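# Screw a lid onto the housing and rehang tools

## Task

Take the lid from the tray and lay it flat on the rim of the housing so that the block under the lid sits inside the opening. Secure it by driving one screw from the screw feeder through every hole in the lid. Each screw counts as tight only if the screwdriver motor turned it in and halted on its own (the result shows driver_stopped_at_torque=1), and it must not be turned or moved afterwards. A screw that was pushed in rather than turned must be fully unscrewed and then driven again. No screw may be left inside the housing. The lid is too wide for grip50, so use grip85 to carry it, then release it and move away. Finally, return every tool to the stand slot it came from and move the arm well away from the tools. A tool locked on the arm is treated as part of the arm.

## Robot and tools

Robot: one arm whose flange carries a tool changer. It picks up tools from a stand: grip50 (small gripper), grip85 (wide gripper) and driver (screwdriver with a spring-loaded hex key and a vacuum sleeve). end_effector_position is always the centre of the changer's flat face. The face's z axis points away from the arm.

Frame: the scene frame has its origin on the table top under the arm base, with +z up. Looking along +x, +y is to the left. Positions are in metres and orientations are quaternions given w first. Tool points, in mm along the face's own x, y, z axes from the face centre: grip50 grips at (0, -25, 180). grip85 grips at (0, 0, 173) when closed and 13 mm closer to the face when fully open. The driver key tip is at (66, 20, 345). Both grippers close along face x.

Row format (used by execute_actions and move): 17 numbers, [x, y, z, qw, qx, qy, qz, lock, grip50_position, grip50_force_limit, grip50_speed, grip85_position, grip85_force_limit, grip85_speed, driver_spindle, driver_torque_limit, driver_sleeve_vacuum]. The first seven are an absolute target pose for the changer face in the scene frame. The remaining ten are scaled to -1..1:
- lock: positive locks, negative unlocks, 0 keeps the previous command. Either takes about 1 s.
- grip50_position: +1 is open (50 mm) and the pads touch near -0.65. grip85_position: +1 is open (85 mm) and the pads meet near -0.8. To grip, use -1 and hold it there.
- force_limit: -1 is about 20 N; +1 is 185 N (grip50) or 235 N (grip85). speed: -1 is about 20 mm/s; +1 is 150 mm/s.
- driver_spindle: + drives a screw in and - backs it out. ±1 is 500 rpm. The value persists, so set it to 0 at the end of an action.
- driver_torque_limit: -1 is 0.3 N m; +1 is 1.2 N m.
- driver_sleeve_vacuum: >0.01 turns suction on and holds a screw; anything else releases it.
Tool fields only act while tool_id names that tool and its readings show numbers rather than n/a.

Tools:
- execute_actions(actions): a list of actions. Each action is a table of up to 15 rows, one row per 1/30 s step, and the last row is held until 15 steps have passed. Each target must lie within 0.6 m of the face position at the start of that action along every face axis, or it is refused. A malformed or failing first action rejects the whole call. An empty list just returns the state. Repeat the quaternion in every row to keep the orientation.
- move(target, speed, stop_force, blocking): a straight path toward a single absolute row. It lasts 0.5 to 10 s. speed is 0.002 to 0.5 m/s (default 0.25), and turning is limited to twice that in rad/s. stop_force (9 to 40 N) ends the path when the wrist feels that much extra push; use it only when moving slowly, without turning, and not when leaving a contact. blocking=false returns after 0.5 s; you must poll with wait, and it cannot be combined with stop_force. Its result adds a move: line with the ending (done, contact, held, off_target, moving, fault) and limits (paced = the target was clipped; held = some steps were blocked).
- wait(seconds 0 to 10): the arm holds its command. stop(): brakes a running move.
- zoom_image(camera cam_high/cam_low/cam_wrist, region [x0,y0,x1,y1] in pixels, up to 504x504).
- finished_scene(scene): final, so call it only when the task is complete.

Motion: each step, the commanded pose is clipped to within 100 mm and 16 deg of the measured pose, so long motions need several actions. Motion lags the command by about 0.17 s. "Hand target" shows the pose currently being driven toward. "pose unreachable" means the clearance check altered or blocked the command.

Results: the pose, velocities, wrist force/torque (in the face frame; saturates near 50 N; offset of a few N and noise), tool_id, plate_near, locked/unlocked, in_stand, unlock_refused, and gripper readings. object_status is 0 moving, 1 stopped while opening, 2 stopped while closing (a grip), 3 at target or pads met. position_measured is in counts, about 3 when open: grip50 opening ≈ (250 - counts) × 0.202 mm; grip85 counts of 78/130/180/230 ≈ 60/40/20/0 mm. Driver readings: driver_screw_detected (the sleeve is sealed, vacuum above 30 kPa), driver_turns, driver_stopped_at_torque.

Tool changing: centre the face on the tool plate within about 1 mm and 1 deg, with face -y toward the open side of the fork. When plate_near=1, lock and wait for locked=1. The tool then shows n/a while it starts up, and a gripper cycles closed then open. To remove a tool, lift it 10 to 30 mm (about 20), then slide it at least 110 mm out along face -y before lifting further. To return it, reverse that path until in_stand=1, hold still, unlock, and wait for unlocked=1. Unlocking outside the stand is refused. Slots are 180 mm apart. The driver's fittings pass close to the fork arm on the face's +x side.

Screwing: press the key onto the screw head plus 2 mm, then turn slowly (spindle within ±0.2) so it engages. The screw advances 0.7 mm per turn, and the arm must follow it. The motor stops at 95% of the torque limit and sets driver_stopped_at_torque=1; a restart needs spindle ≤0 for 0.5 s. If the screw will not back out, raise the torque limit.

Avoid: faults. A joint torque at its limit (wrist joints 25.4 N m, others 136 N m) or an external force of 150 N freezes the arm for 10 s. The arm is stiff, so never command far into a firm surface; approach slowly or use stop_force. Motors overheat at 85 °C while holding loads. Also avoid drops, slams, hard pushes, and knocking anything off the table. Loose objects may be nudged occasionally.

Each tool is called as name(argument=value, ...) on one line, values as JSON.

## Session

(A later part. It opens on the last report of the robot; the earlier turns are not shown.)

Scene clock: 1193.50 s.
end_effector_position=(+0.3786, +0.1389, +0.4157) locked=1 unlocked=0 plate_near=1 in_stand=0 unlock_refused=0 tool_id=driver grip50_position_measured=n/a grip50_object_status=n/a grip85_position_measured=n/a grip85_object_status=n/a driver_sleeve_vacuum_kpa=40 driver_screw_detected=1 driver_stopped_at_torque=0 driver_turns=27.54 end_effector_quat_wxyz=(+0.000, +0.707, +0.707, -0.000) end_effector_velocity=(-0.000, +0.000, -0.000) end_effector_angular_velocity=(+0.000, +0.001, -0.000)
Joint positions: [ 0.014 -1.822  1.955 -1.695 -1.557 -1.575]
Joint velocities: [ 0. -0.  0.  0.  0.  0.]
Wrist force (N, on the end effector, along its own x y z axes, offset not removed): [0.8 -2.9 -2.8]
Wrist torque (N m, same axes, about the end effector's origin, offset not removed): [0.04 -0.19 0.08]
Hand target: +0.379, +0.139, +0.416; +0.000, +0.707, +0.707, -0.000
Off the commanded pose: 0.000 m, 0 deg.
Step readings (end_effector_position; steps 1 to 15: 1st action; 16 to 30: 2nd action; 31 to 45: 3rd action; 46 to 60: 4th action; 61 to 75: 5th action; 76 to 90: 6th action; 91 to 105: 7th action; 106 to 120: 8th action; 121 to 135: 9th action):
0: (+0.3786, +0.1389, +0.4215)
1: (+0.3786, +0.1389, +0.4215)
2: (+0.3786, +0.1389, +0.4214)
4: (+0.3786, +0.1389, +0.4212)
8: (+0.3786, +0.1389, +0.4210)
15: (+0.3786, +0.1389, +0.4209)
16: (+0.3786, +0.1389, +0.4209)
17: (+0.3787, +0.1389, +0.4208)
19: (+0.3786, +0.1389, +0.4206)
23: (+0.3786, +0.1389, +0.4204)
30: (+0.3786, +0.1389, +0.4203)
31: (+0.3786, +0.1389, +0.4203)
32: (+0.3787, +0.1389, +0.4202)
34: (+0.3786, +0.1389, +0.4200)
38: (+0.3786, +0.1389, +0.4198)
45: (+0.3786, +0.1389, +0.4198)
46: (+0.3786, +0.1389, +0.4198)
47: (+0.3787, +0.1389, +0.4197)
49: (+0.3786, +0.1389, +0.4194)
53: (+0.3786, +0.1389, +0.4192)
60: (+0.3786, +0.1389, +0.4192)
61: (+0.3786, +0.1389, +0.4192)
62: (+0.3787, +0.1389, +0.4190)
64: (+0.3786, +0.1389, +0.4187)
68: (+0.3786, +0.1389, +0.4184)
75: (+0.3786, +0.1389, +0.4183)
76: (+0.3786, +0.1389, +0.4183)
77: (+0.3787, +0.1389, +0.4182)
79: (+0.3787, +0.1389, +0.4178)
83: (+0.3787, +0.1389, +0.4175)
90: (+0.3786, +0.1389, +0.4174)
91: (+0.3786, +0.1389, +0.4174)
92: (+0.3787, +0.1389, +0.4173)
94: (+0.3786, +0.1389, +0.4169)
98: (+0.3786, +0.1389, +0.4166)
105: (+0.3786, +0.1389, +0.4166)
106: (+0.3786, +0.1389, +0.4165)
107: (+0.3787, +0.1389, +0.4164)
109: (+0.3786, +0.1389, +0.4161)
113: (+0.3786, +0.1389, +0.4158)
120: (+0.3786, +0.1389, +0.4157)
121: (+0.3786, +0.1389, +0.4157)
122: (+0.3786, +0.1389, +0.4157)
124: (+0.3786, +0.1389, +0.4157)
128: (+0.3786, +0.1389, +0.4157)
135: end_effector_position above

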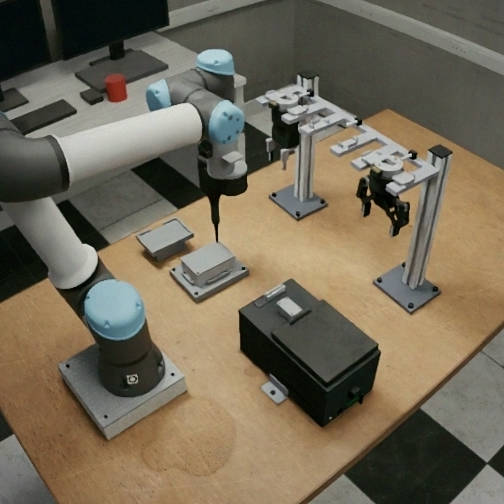

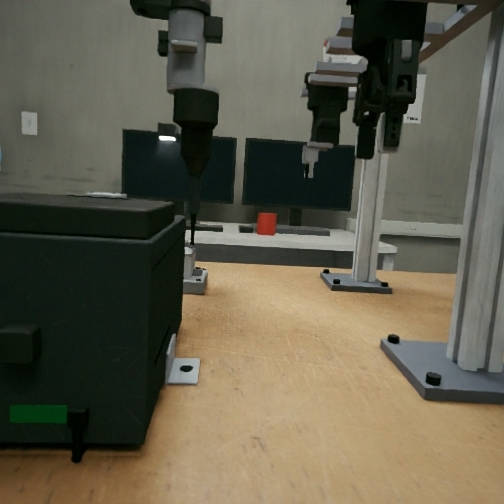

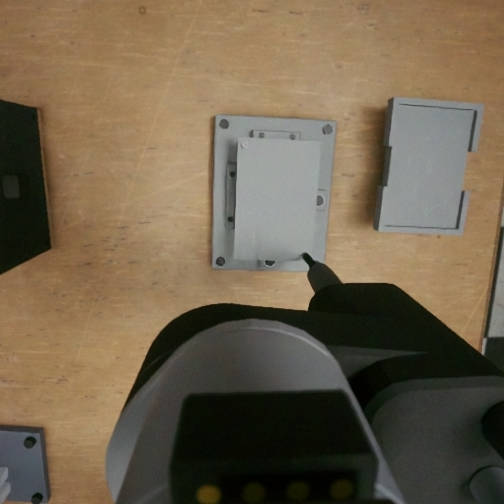

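Well aligned. Finish driving.

execute_actions(actions=[[[0.37865, 0.1389, 0.41509, 0, 0.7071, 0.7071, 0, 0, 0, 0, 0, 0, 0, 0, 0.2, 0, 1]], [[0.37865, 0.1389, 0.4145, 0, 0.7071, 0.7071, 0, 0, 0, 0, 0, 0, 0, 0, 0.2, 0, 1]], [[0.37865, 0.1389, 0.41392, 0, 0.7071, 0.7071, 0, 0, 0, 0, 0, 0, 0, 0, 0.2, 0, 1]], [[0.37865, 0.1389, 0.41334, 0, 0.7071, 0.7071, 0, 0, 0, 0, 0, 0, 0, 0, 0.2, 0, 1]], [[0.37865, 0.1389, 0.41334, 0, 0.7071, 0.7071, 0, 0, 0, 0, 0, 0, 0, 0, 0, 0, 1]]])

zoom_image(camera="cam_low", region=[172, 215, 222, 265])

Scene clock: 1203.37 s.
end_effector_position=(+0.3786, +0.1389, +0.4133) locked=1 unlocked=0 plate_near=1 in_stand=0 unlock_refused=0 tool_id=driver grip50_position_measured=n/a grip50_object_status=n/a grip85_position_measured=n/a grip85_object_status=n/a driver_sleeve_vacuum_kpa=40 driver_screw_detected=1 driver_stopped_at_torque=1 driver_turns=30.69 end_effector_quat_wxyz=(+0.000, +0.707, +0.707, -0.000) end_effector_velocity=(+0.000, -0.001, +0.001) end_effector_angular_velocity=(-0.002, -0.001, -0.000)
Joint positions: [ 0.014 -1.821  1.96  -1.701 -1.557 -1.575]
Joint velocities: [-0.001 -0.    -0.001  0.    -0.002 -0.001]
Wrist force (N, on the end effector, along its own x y z axes, offset not removed): [2.0 -3.2 -3.1]
Wrist torque (N m, same axes, about the end effector's origin, offset not removed): [0.17 -0.37 0.05]
Hand target: +0.379, +0.139, +0.413; +0.000, +0.707, +0.707, +0.000
Off the commanded pose: 0.000 m, 0 deg.
Step readings (end_effector_position; steps 1 to 15: 1st action; 16 to 30: 2nd action; 31 to 45: 3rd action; 46 to 60: 4th action; 61 to 75: 5th action):
0: (+0.3786, +0.1389, +0.4157)
1: (+0.3787, +0.1389, +0.4157)
2: (+0.3787, +0.1389, +0.4156)
4: (+0.3786, +0.1389, +0.4153)
8: (+0.3786, +0.1389, +0.4152)
15: (+0.3786, +0.1389, +0.4151)
16: (+0.3786, +0.1389, +0.4151)
17: (+0.3787, +0.1389, +0.4150)
19: (+0.3786, +0.1389, +0.4148)
23: (+0.3786, +0.1389, +0.4146)
30: (+0.3786, +0.1389, +0.4145)
31: (+0.3786, +0.1389, +0.4145)
32: (+0.3787, +0.1389, +0.4144)
34: (+0.3786, +0.1389, +0.4142)
38: (+0.3786, +0.1389, +0.4140)
45: (+0.3786, +0.1389, +0.4139)
46: (+0.3786, +0.1389, +0.4139)
47: (+0.3787, +0.1389, +0.4138)
49: (+0.3786, +0.1389, +0.4136)
53: (+0.3786, +0.1389, +0.4134)
60: (+0.3786, +0.1389, +0.4133)
61: (+0.3786, +0.1389, +0.4133)
62: (+0.3786, +0.1389, +0.4133)
64: (+0.3786, +0.1389, +0.4133)
68: (+0.3786, +0.1389, +0.4133)
75: end_effector_position above

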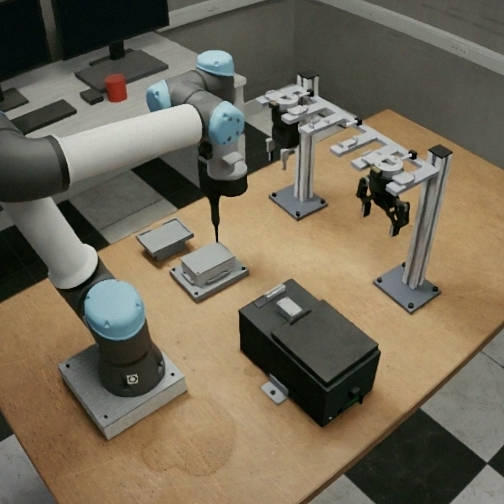

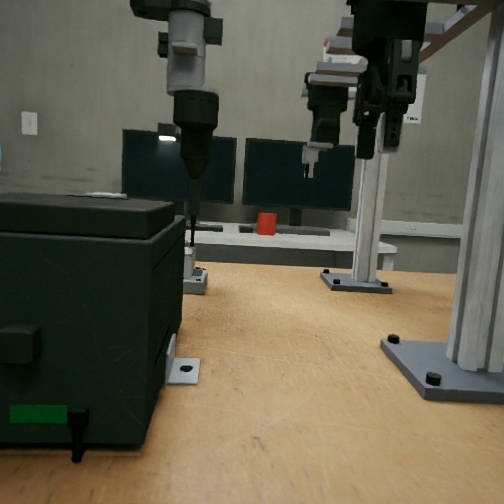

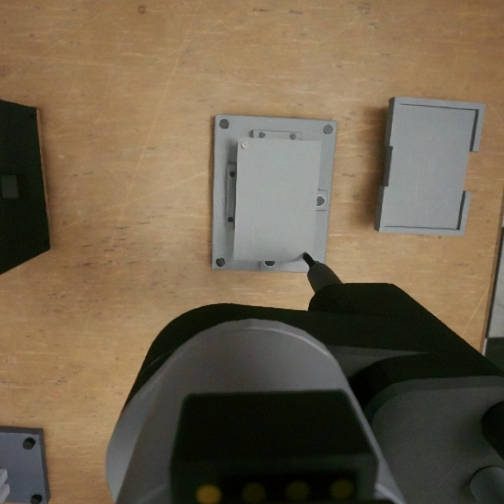

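Region (172, 215, 222, 265) of cam_low's 504x504 image, scaled by 10.080, with more detail than that image has.

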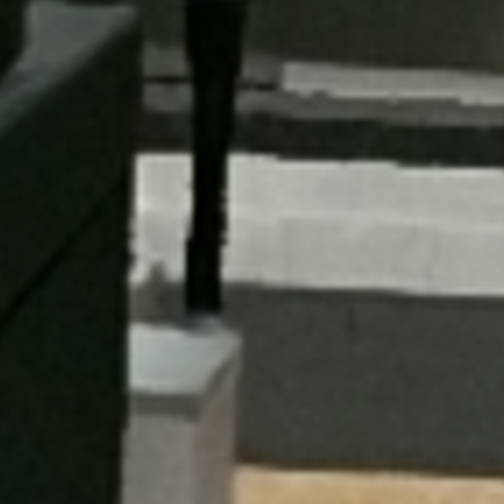

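move(target=[0.37865, 0.1389, 0.4295, 0, 0.7071, 0.7071, 0, 0, 0, 0, 0, 0, 0, 0, 0, 0, 0], speed=0.02)

move(target=[0.50918, 0.03732, 0.4295, 0, 0.73195, 0.68136, 0, 0, 0, 0, 0, 0, 0, 0, 0, 0, 0], speed=0.12)

move(target=[0.62887, 0.02874, 0.4295, 0, 0.73195, 0.68136, 0, 0, 0, 0, 0, 0, 0, 0, 0, 0, 0], speed=0.04)

Scene clock: 1211.93 s.
end_effector_position=(+0.3787, +0.1389, +0.4294) locked=1 unlocked=0 plate_near=1 in_stand=0 unlock_refused=0 tool_id=driver grip50_position_measured=n/a grip50_object_status=n/a grip85_position_measured=n/a grip85_object_status=n/a driver_sleeve_vacuum_kpa=0 driver_screw_detected=0 driver_stopped_at_torque=1 driver_turns=30.69 end_effector_quat_wxyz=(-0.000, +0.707, +0.707, +0.000) end_effector_velocity=(-0.000, +0.000, +0.001) end_effector_angular_velocity=(-0.000, +0.001, +0.002)
Joint positions: [ 0.014 -1.825  1.923 -1.659 -1.557 -1.576]
Joint velocities: [ 0.001  0.001 -0.003  0.004 -0.    -0.   ]
Wrist force (N, on the end effector, along its own x y z axes, offset not removed): [-3.4 -4.6 2.0]
Wrist torque (N m, same axes, about the end effector's origin, offset not removed): [-0.37 0.30 -0.12]
Hand target: +0.379, +0.139, +0.429; +0.000, +0.707, +0.707, +0.000
Off the commanded pose: 0.000 m, 0 deg.
move: done

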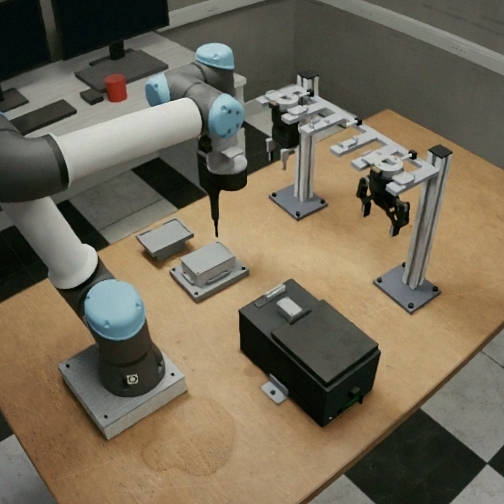

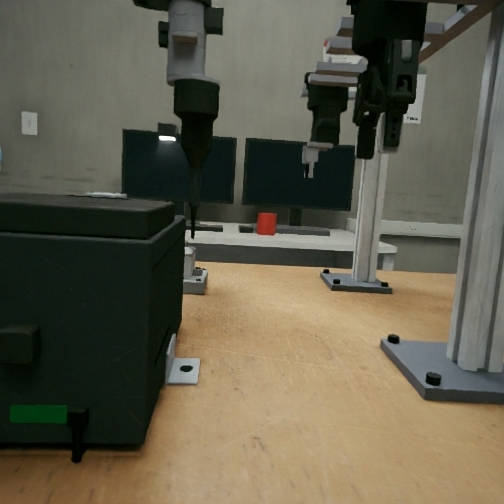

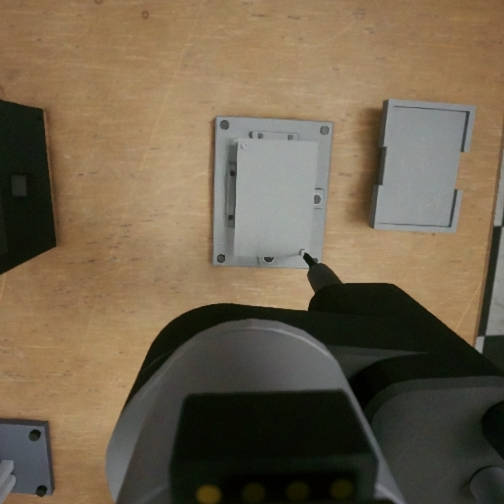

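Scene clock: 1213.77 s.
end_effector_position=(+0.5092, +0.0376, +0.4293) locked=1 unlocked=0 plate_near=1 in_stand=0 unlock_refused=0 tool_id=driver grip50_position_measured=n/a grip50_object_status=n/a grip85_position_measured=n/a grip85_object_status=n/a driver_sleeve_vacuum_kpa=0 driver_screw_detected=0 driver_stopped_at_torque=1 driver_turns=30.69 end_effector_quat_wxyz=(-0.000, +0.732, +0.681, +0.000) end_effector_velocity=(+0.002, -0.001, -0.000) end_effector_angular_velocity=(+0.001, +0.001, -0.001)
Joint positions: [-0.185 -1.549  1.687 -1.698 -1.558 -1.703]
Joint velocities: [-0.001  0.004 -0.004  0.001  0.001 -0.   ]
Wrist force (N, on the end effector, along its own x y z axes, offset not removed): [3.2 -5.6 2.0]
Wrist torque (N m, same axes, about the end effector's origin, offset not removed): [-0.02 -0.03 0.01]
Hand target: +0.509, +0.037, +0.429; -0.000, +0.732, +0.681, +0.000
Off the commanded pose: 0.000 m, 0 deg.
move: done

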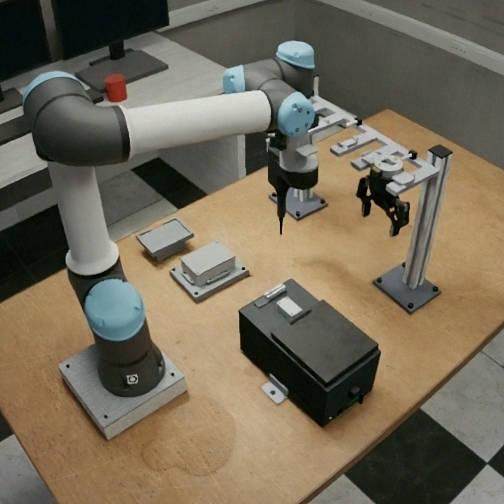

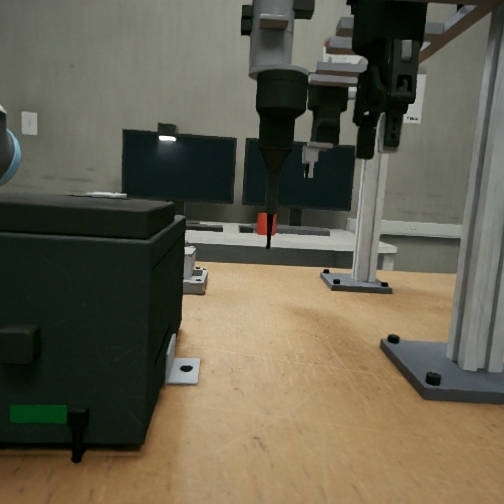

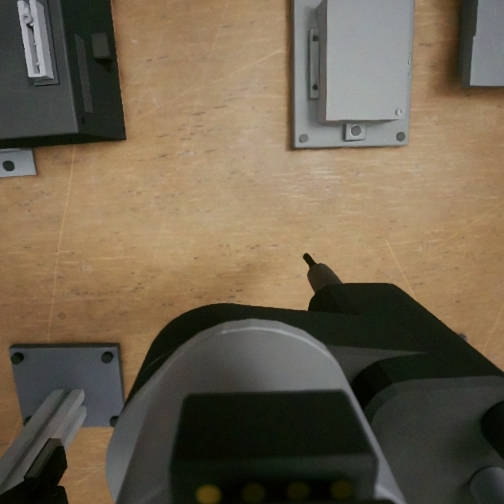

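Scene clock: 1217.13 s.
end_effector_position=(+0.6287, +0.0289, +0.4293) locked=1 unlocked=0 plate_near=1 in_stand=0 unlock_refused=0 tool_id=driver grip50_position_measured=n/a grip50_object_status=n/a grip85_position_measured=n/a grip85_object_status=n/a driver_sleeve_vacuum_kpa=0 driver_screw_detected=0 driver_stopped_at_torque=1 driver_turns=30.69 end_effector_quat_wxyz=(+0.000, +0.732, +0.681, -0.000) end_effector_velocity=(+0.002, -0.001, -0.000) end_effector_angular_velocity=(-0.000, +0.001, -0.001)
Joint positions: [-0.159 -1.261  1.351 -1.649 -1.559 -1.677]
Joint velocities: [-0.     0.005 -0.006  0.002 -0.001  0.001]
Wrist force (N, on the end effector, along its own x y z axes, offset not removed): [0.3 1.0 -1.9]
Wrist torque (N m, same axes, about the end effector's origin, offset not removed): [0.17 0.08 0.24]
Hand target: +0.629, +0.029, +0.429; +0.000, +0.732, +0.681, -0.000
Off the commanded pose: 0.000 m, 0 deg.
move: done

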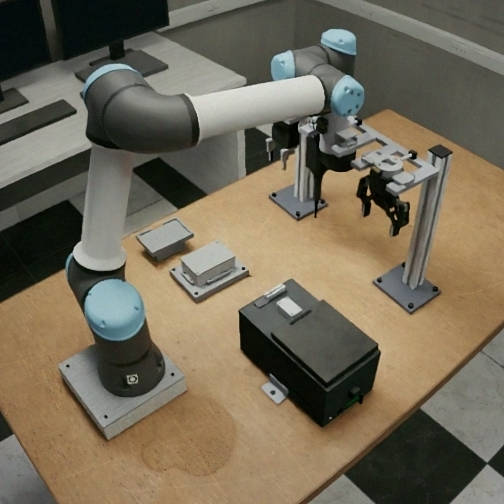

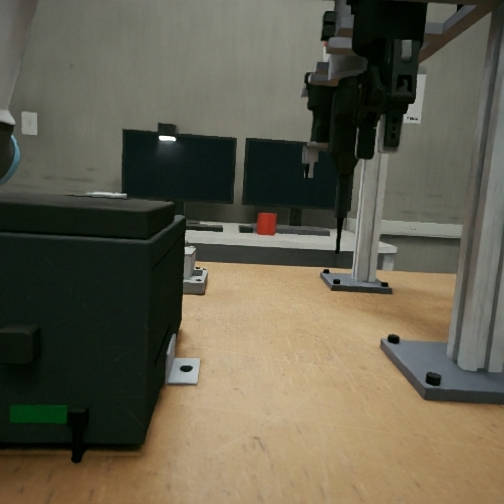

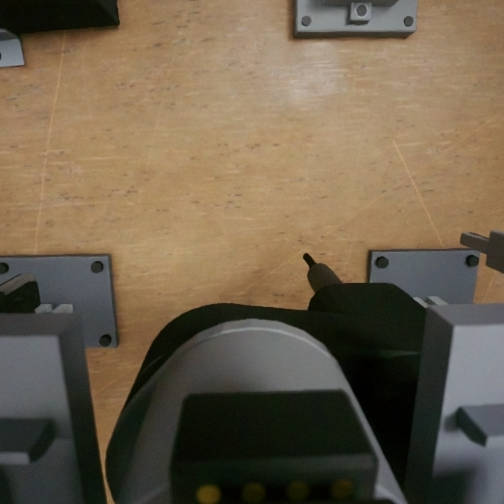

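move(target=[0.62887, 0.02874, 0.4097, 0, 0.73195, 0.68136, 0, 0, 0, 0, 0, 0, 0, 0, 0, 0, 0], speed=0.008, stop_force=20)

Scene clock: 1222.47 s.
end_effector_position=(+0.6288, +0.0288, +0.4099) locked=1 unlocked=0 plate_near=1 in_stand=1 unlock_refused=0 tool_id=driver grip50_position_measured=n/a grip50_object_status=n/a grip85_position_measured=n/a grip85_object_status=n/a driver_sleeve_vacuum_kpa=0 driver_screw_detected=0 driver_stopped_at_torque=1 driver_turns=30.69 end_effector_quat_wxyz=(+0.000, +0.732, +0.681, +0.000) end_effector_velocity=(+0.000, -0.000, -0.001) end_effector_angular_velocity=(-0.001, -0.001, +0.001)
Joint positions: [-0.159 -1.256  1.394 -1.697 -1.559 -1.677]
Joint velocities: [ 0.    -0.     0.003 -0.004 -0.001 -0.   ]
Wrist force (N, on the end effector, along its own x y z axes, offset not removed): [1.8 0.2 -4.1]
Wrist torque (N m, same axes, about the end effector's origin, offset not removed): [-0.03 0.19 0.00]
Hand target: +0.629, +0.029, +0.410; -0.000, +0.732, +0.681, -0.000
Off the commanded pose: 0.000 m, 0 deg.
move: done

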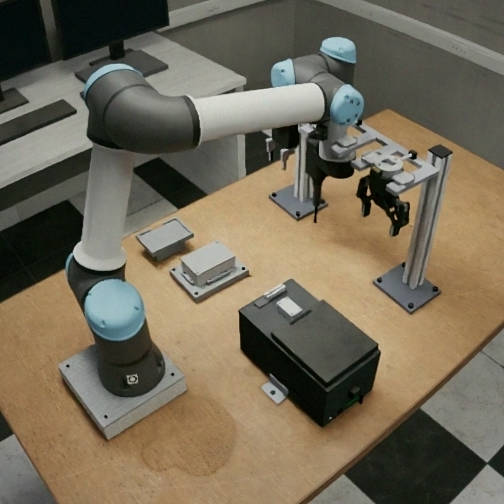

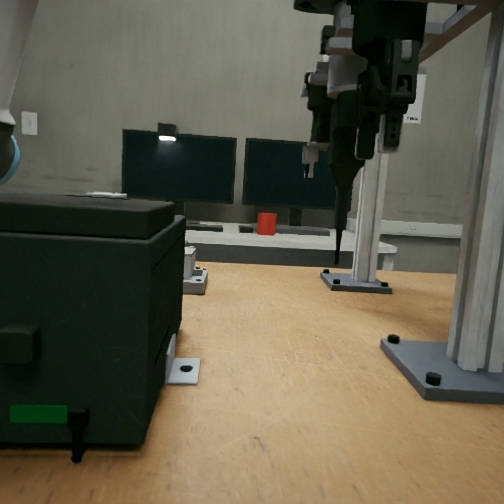

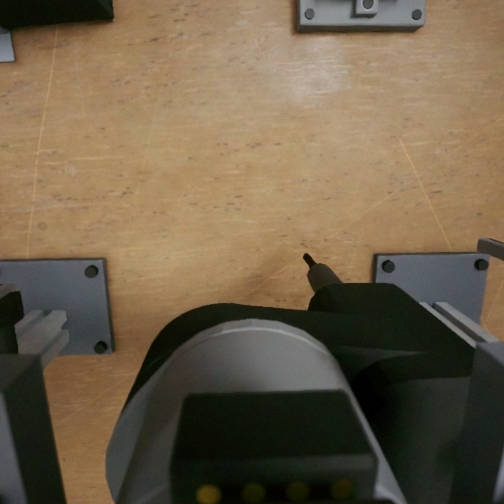

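execute_actions(actions=[[[0.62887, 0.02874, 0.4097, 0, 0.73195, 0.68136, 0, -1, 0, 0, 0, 0, 0, 0, 0, 0, 0]], [[0.62887, 0.02874, 0.4097, 0, 0.73195, 0.68136, 0, -1, 0, 0, 0, 0, 0, 0, 0, 0, 0]], [[0.62887, 0.02874, 0.4097, 0, 0.73195, 0.68136, 0, -1, 0, 0, 0, 0, 0, 0, 0, 0, 0]]])

Scene clock: 1228.60 s.
end_effector_position=(+0.6289, +0.0287, +0.4097) locked=0 unlocked=1 plate_near=1 in_stand=1 unlock_refused=0 tool_id=none grip50_position_measured=n/a grip50_object_status=n/a grip85_position_measured=n/a grip85_object_status=n/a driver_sleeve_vacuum_kpa=n/a driver_screw_detected=n/a driver_stopped_at_torque=n/a driver_turns=n/a end_effector_quat_wxyz=(-0.000, +0.732, +0.681, -0.000) end_effector_velocity=(-0.000, -0.000, -0.000) end_effector_angular_velocity=(+0.000, +0.000, -0.002)
Joint positions: [-0.159 -1.256  1.394 -1.698 -1.559 -1.677]
Joint velocities: [-0.    -0.     0.     0.     0.     0.001]
Wrist force (N, on the end effector, along its own x y z axes, offset not removed): [-0.2 -7.8 2.3]
Wrist torque (N m, same axes, about the end effector's origin, offset not removed): [0.03 -0.15 0.06]
Hand target: +0.629, +0.029, +0.410; -0.000, +0.732, +0.681, -0.000
Off the commanded pose: 0.000 m, 0 deg.
Step readings (end_effector_position; steps 1 to 15: 1st action; 16 to 30: 2nd action; 31 to 45: 3rd action):
0: (+0.6288, +0.0287, +0.4097)
1: (+0.6288, +0.0287, +0.4096)
2: (+0.6288, +0.0287, +0.4095)
4: (+0.6288, +0.0287, +0.4095)
8: (+0.6288, +0.0287, +0.4095)
15: (+0.6288, +0.0287, +0.4095)
16: (+0.6288, +0.0287, +0.4095)
17: (+0.6288, +0.0287, +0.4095)
19: (+0.6288, +0.0287, +0.4095)
23: (+0.6289, +0.0287, +0.4096)
30: (+0.6289, +0.0287, +0.4096)
31: (+0.6289, +0.0287, +0.4096)
32: (+0.6289, +0.0287, +0.4097)
34: (+0.6289, +0.0287, +0.4097)
38: (+0.6289, +0.0287, +0.4097)
45: end_effector_position above

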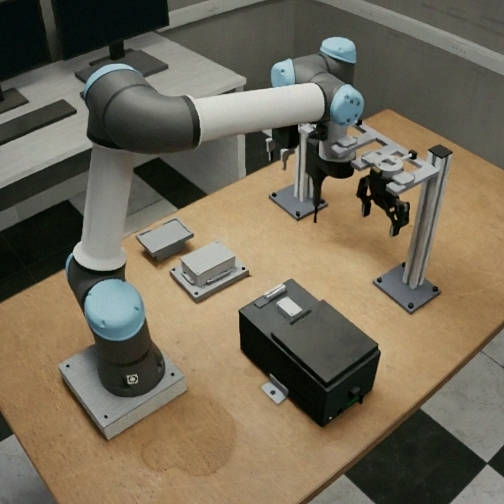

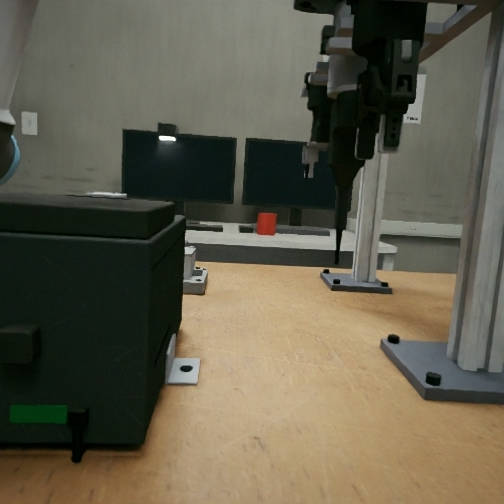

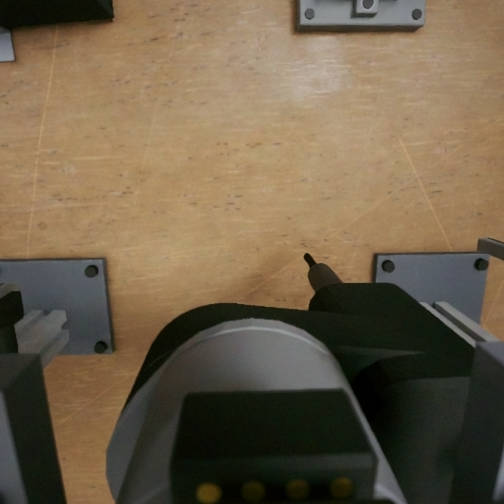

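move(target=[0.62887, 0.02874, 0.45, 0, 0.73195, 0.68136, 0, 0, 0, 0, 0, 0, 0, 0, 0, 0, 0], speed=0.03)

move(target=[0.40, 0.03, 0.55, 0, 0.7071, 0.7071, 0, 0, 0, 0, 0, 0, 0, 0, 0, 0, 0], speed=0.15)

Scene clock: 1234.43 s.
end_effector_position=(+0.6290, +0.0287, +0.4499) locked=0 unlocked=1 plate_near=0 in_stand=0 unlock_refused=0 tool_id=none grip50_position_measured=n/a grip50_object_status=n/a grip85_position_measured=n/a grip85_object_status=n/a driver_sleeve_vacuum_kpa=n/a driver_screw_detected=n/a driver_stopped_at_torque=n/a driver_turns=n/a end_effector_quat_wxyz=(+0.000, +0.732, +0.681, +0.000) end_effector_velocity=(-0.000, +0.001, +0.001) end_effector_angular_velocity=(+0.001, +0.001, +0.002)
Joint positions: [-0.16  -1.263  1.301 -1.597 -1.559 -1.678]
Joint velocities: [ 0.001  0.    -0.004  0.006  0.001 -0.001]
Wrist force (N, on the end effector, along its own x y z axes, offset not removed): [-0.6 -0.4 2.9]
Wrist torque (N m, same axes, about the end effector's origin, offset not removed): [0.15 -0.10 0.02]
Hand target: +0.629, +0.029, +0.450; +0.000, +0.732, +0.681, +0.000
Off the commanded pose: 0.000 m, 0 deg.
move: done

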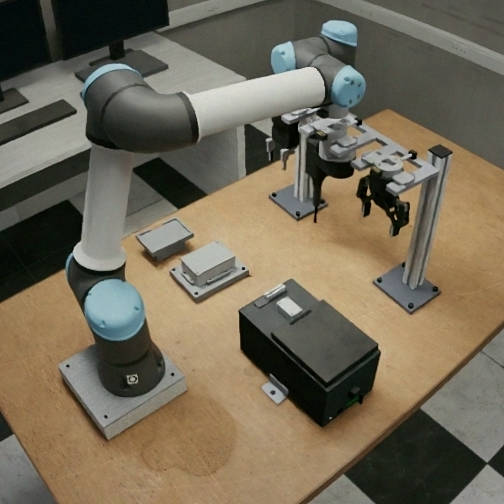

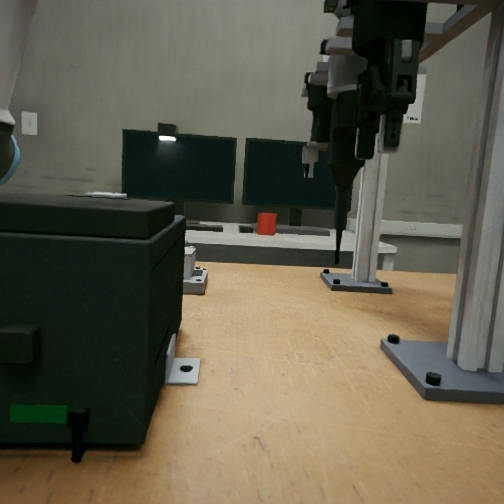

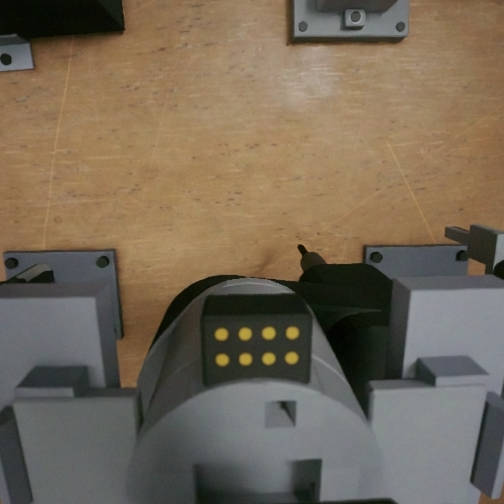

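Scene clock: 1236.60 s.
end_effector_position=(+0.4004, +0.0296, +0.5503) locked=0 unlocked=1 plate_near=0 in_stand=0 unlock_refused=0 tool_id=none grip50_position_measured=n/a grip50_object_status=n/a grip85_position_measured=n/a grip85_object_status=n/a driver_sleeve_vacuum_kpa=n/a driver_screw_detected=n/a driver_stopped_at_torque=n/a driver_turns=n/a end_effector_quat_wxyz=(+0.000, +0.707, +0.707, +0.000) end_effector_velocity=(-0.002, -0.000, +0.001) end_effector_angular_velocity=(-0.001, -0.001, -0.000)
Joint positions: [-0.265 -1.806  1.602 -1.354 -1.56  -1.854]
Joint velocities: [-0.002 -0.004  0.     0.003 -0.001 -0.002]
Wrist force (N, on the end effector, along its own x y z axes, offset not removed): [2.1 -3.8 3.7]
Wrist torque (N m, same axes, about the end effector's origin, offset not removed): [-0.09 -0.30 0.14]
Hand target: +0.400, +0.030, +0.550; -0.000, +0.707, +0.707, +0.000
Off the commanded pose: 0.001 m, 0 deg.
move: done

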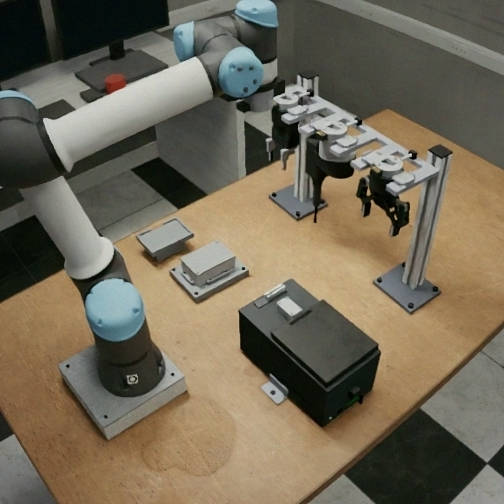

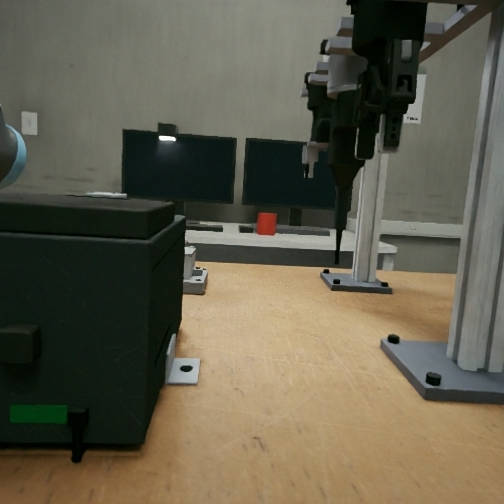

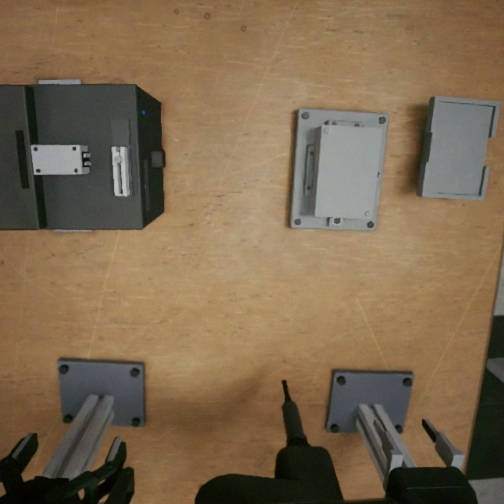

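execute_actions(actions=[])

Scene clock: 1251.47 s.
end_effector_position=(+0.4003, +0.0296, +0.5504) locked=0 unlocked=1 plate_near=0 in_stand=0 unlock_refused=0 tool_id=none grip50_position_measured=n/a grip50_object_status=n/a grip85_position_measured=n/a grip85_object_status=n/a driver_sleeve_vacuum_kpa=n/a driver_screw_detected=n/a driver_stopped_at_torque=n/a driver_turns=n/a end_effector_quat_wxyz=(-0.000, +0.707, +0.707, +0.000) end_effector_velocity=(+0.000, -0.000, -0.000) end_effector_angular_velocity=(+0.000, -0.000, -0.002)
Joint positions: [-0.265 -1.807  1.602 -1.354 -1.56  -1.854]
Joint velocities: [-0.     0.     0.    -0.001  0.     0.001]
Wrist force (N, on the end effector, along its own x y z axes, offset not removed): [-0.5 0.0 0.0]
Wrist torque (N m, same axes, about the end effector's origin, offset not removed): [0.01 0.09 -0.03]
Hand target: +0.400, +0.030, +0.550; -0.000, +0.707, +0.707, +0.000
Off the commanded pose: 0.001 m, 0 deg.

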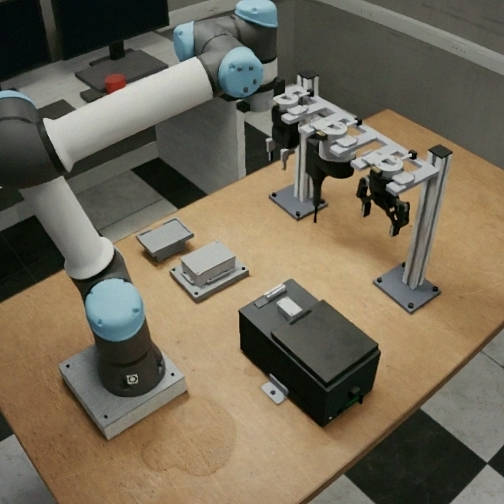

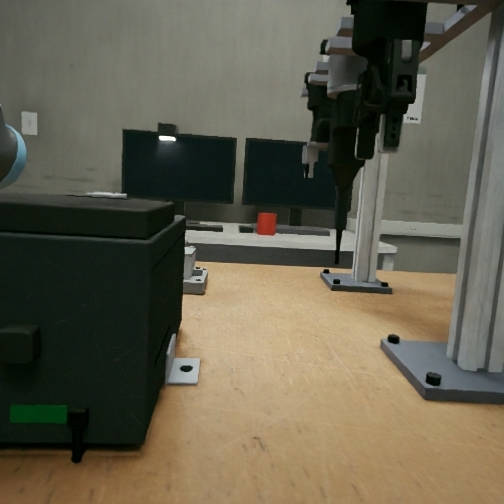

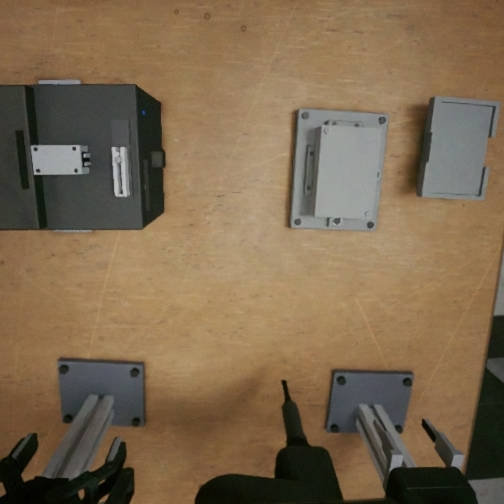

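zoom_image(camera="cam_wrist", region=[270, 90, 420, 240])

Region (270, 90, 420, 240) of cam_wrist's 504x504 image, scaled by 3.360, with more detail than that image has.

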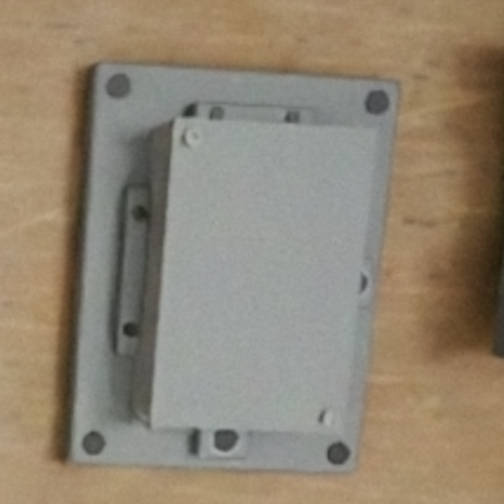

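finished_scene(scene=1)

The scene is finished: the task was done.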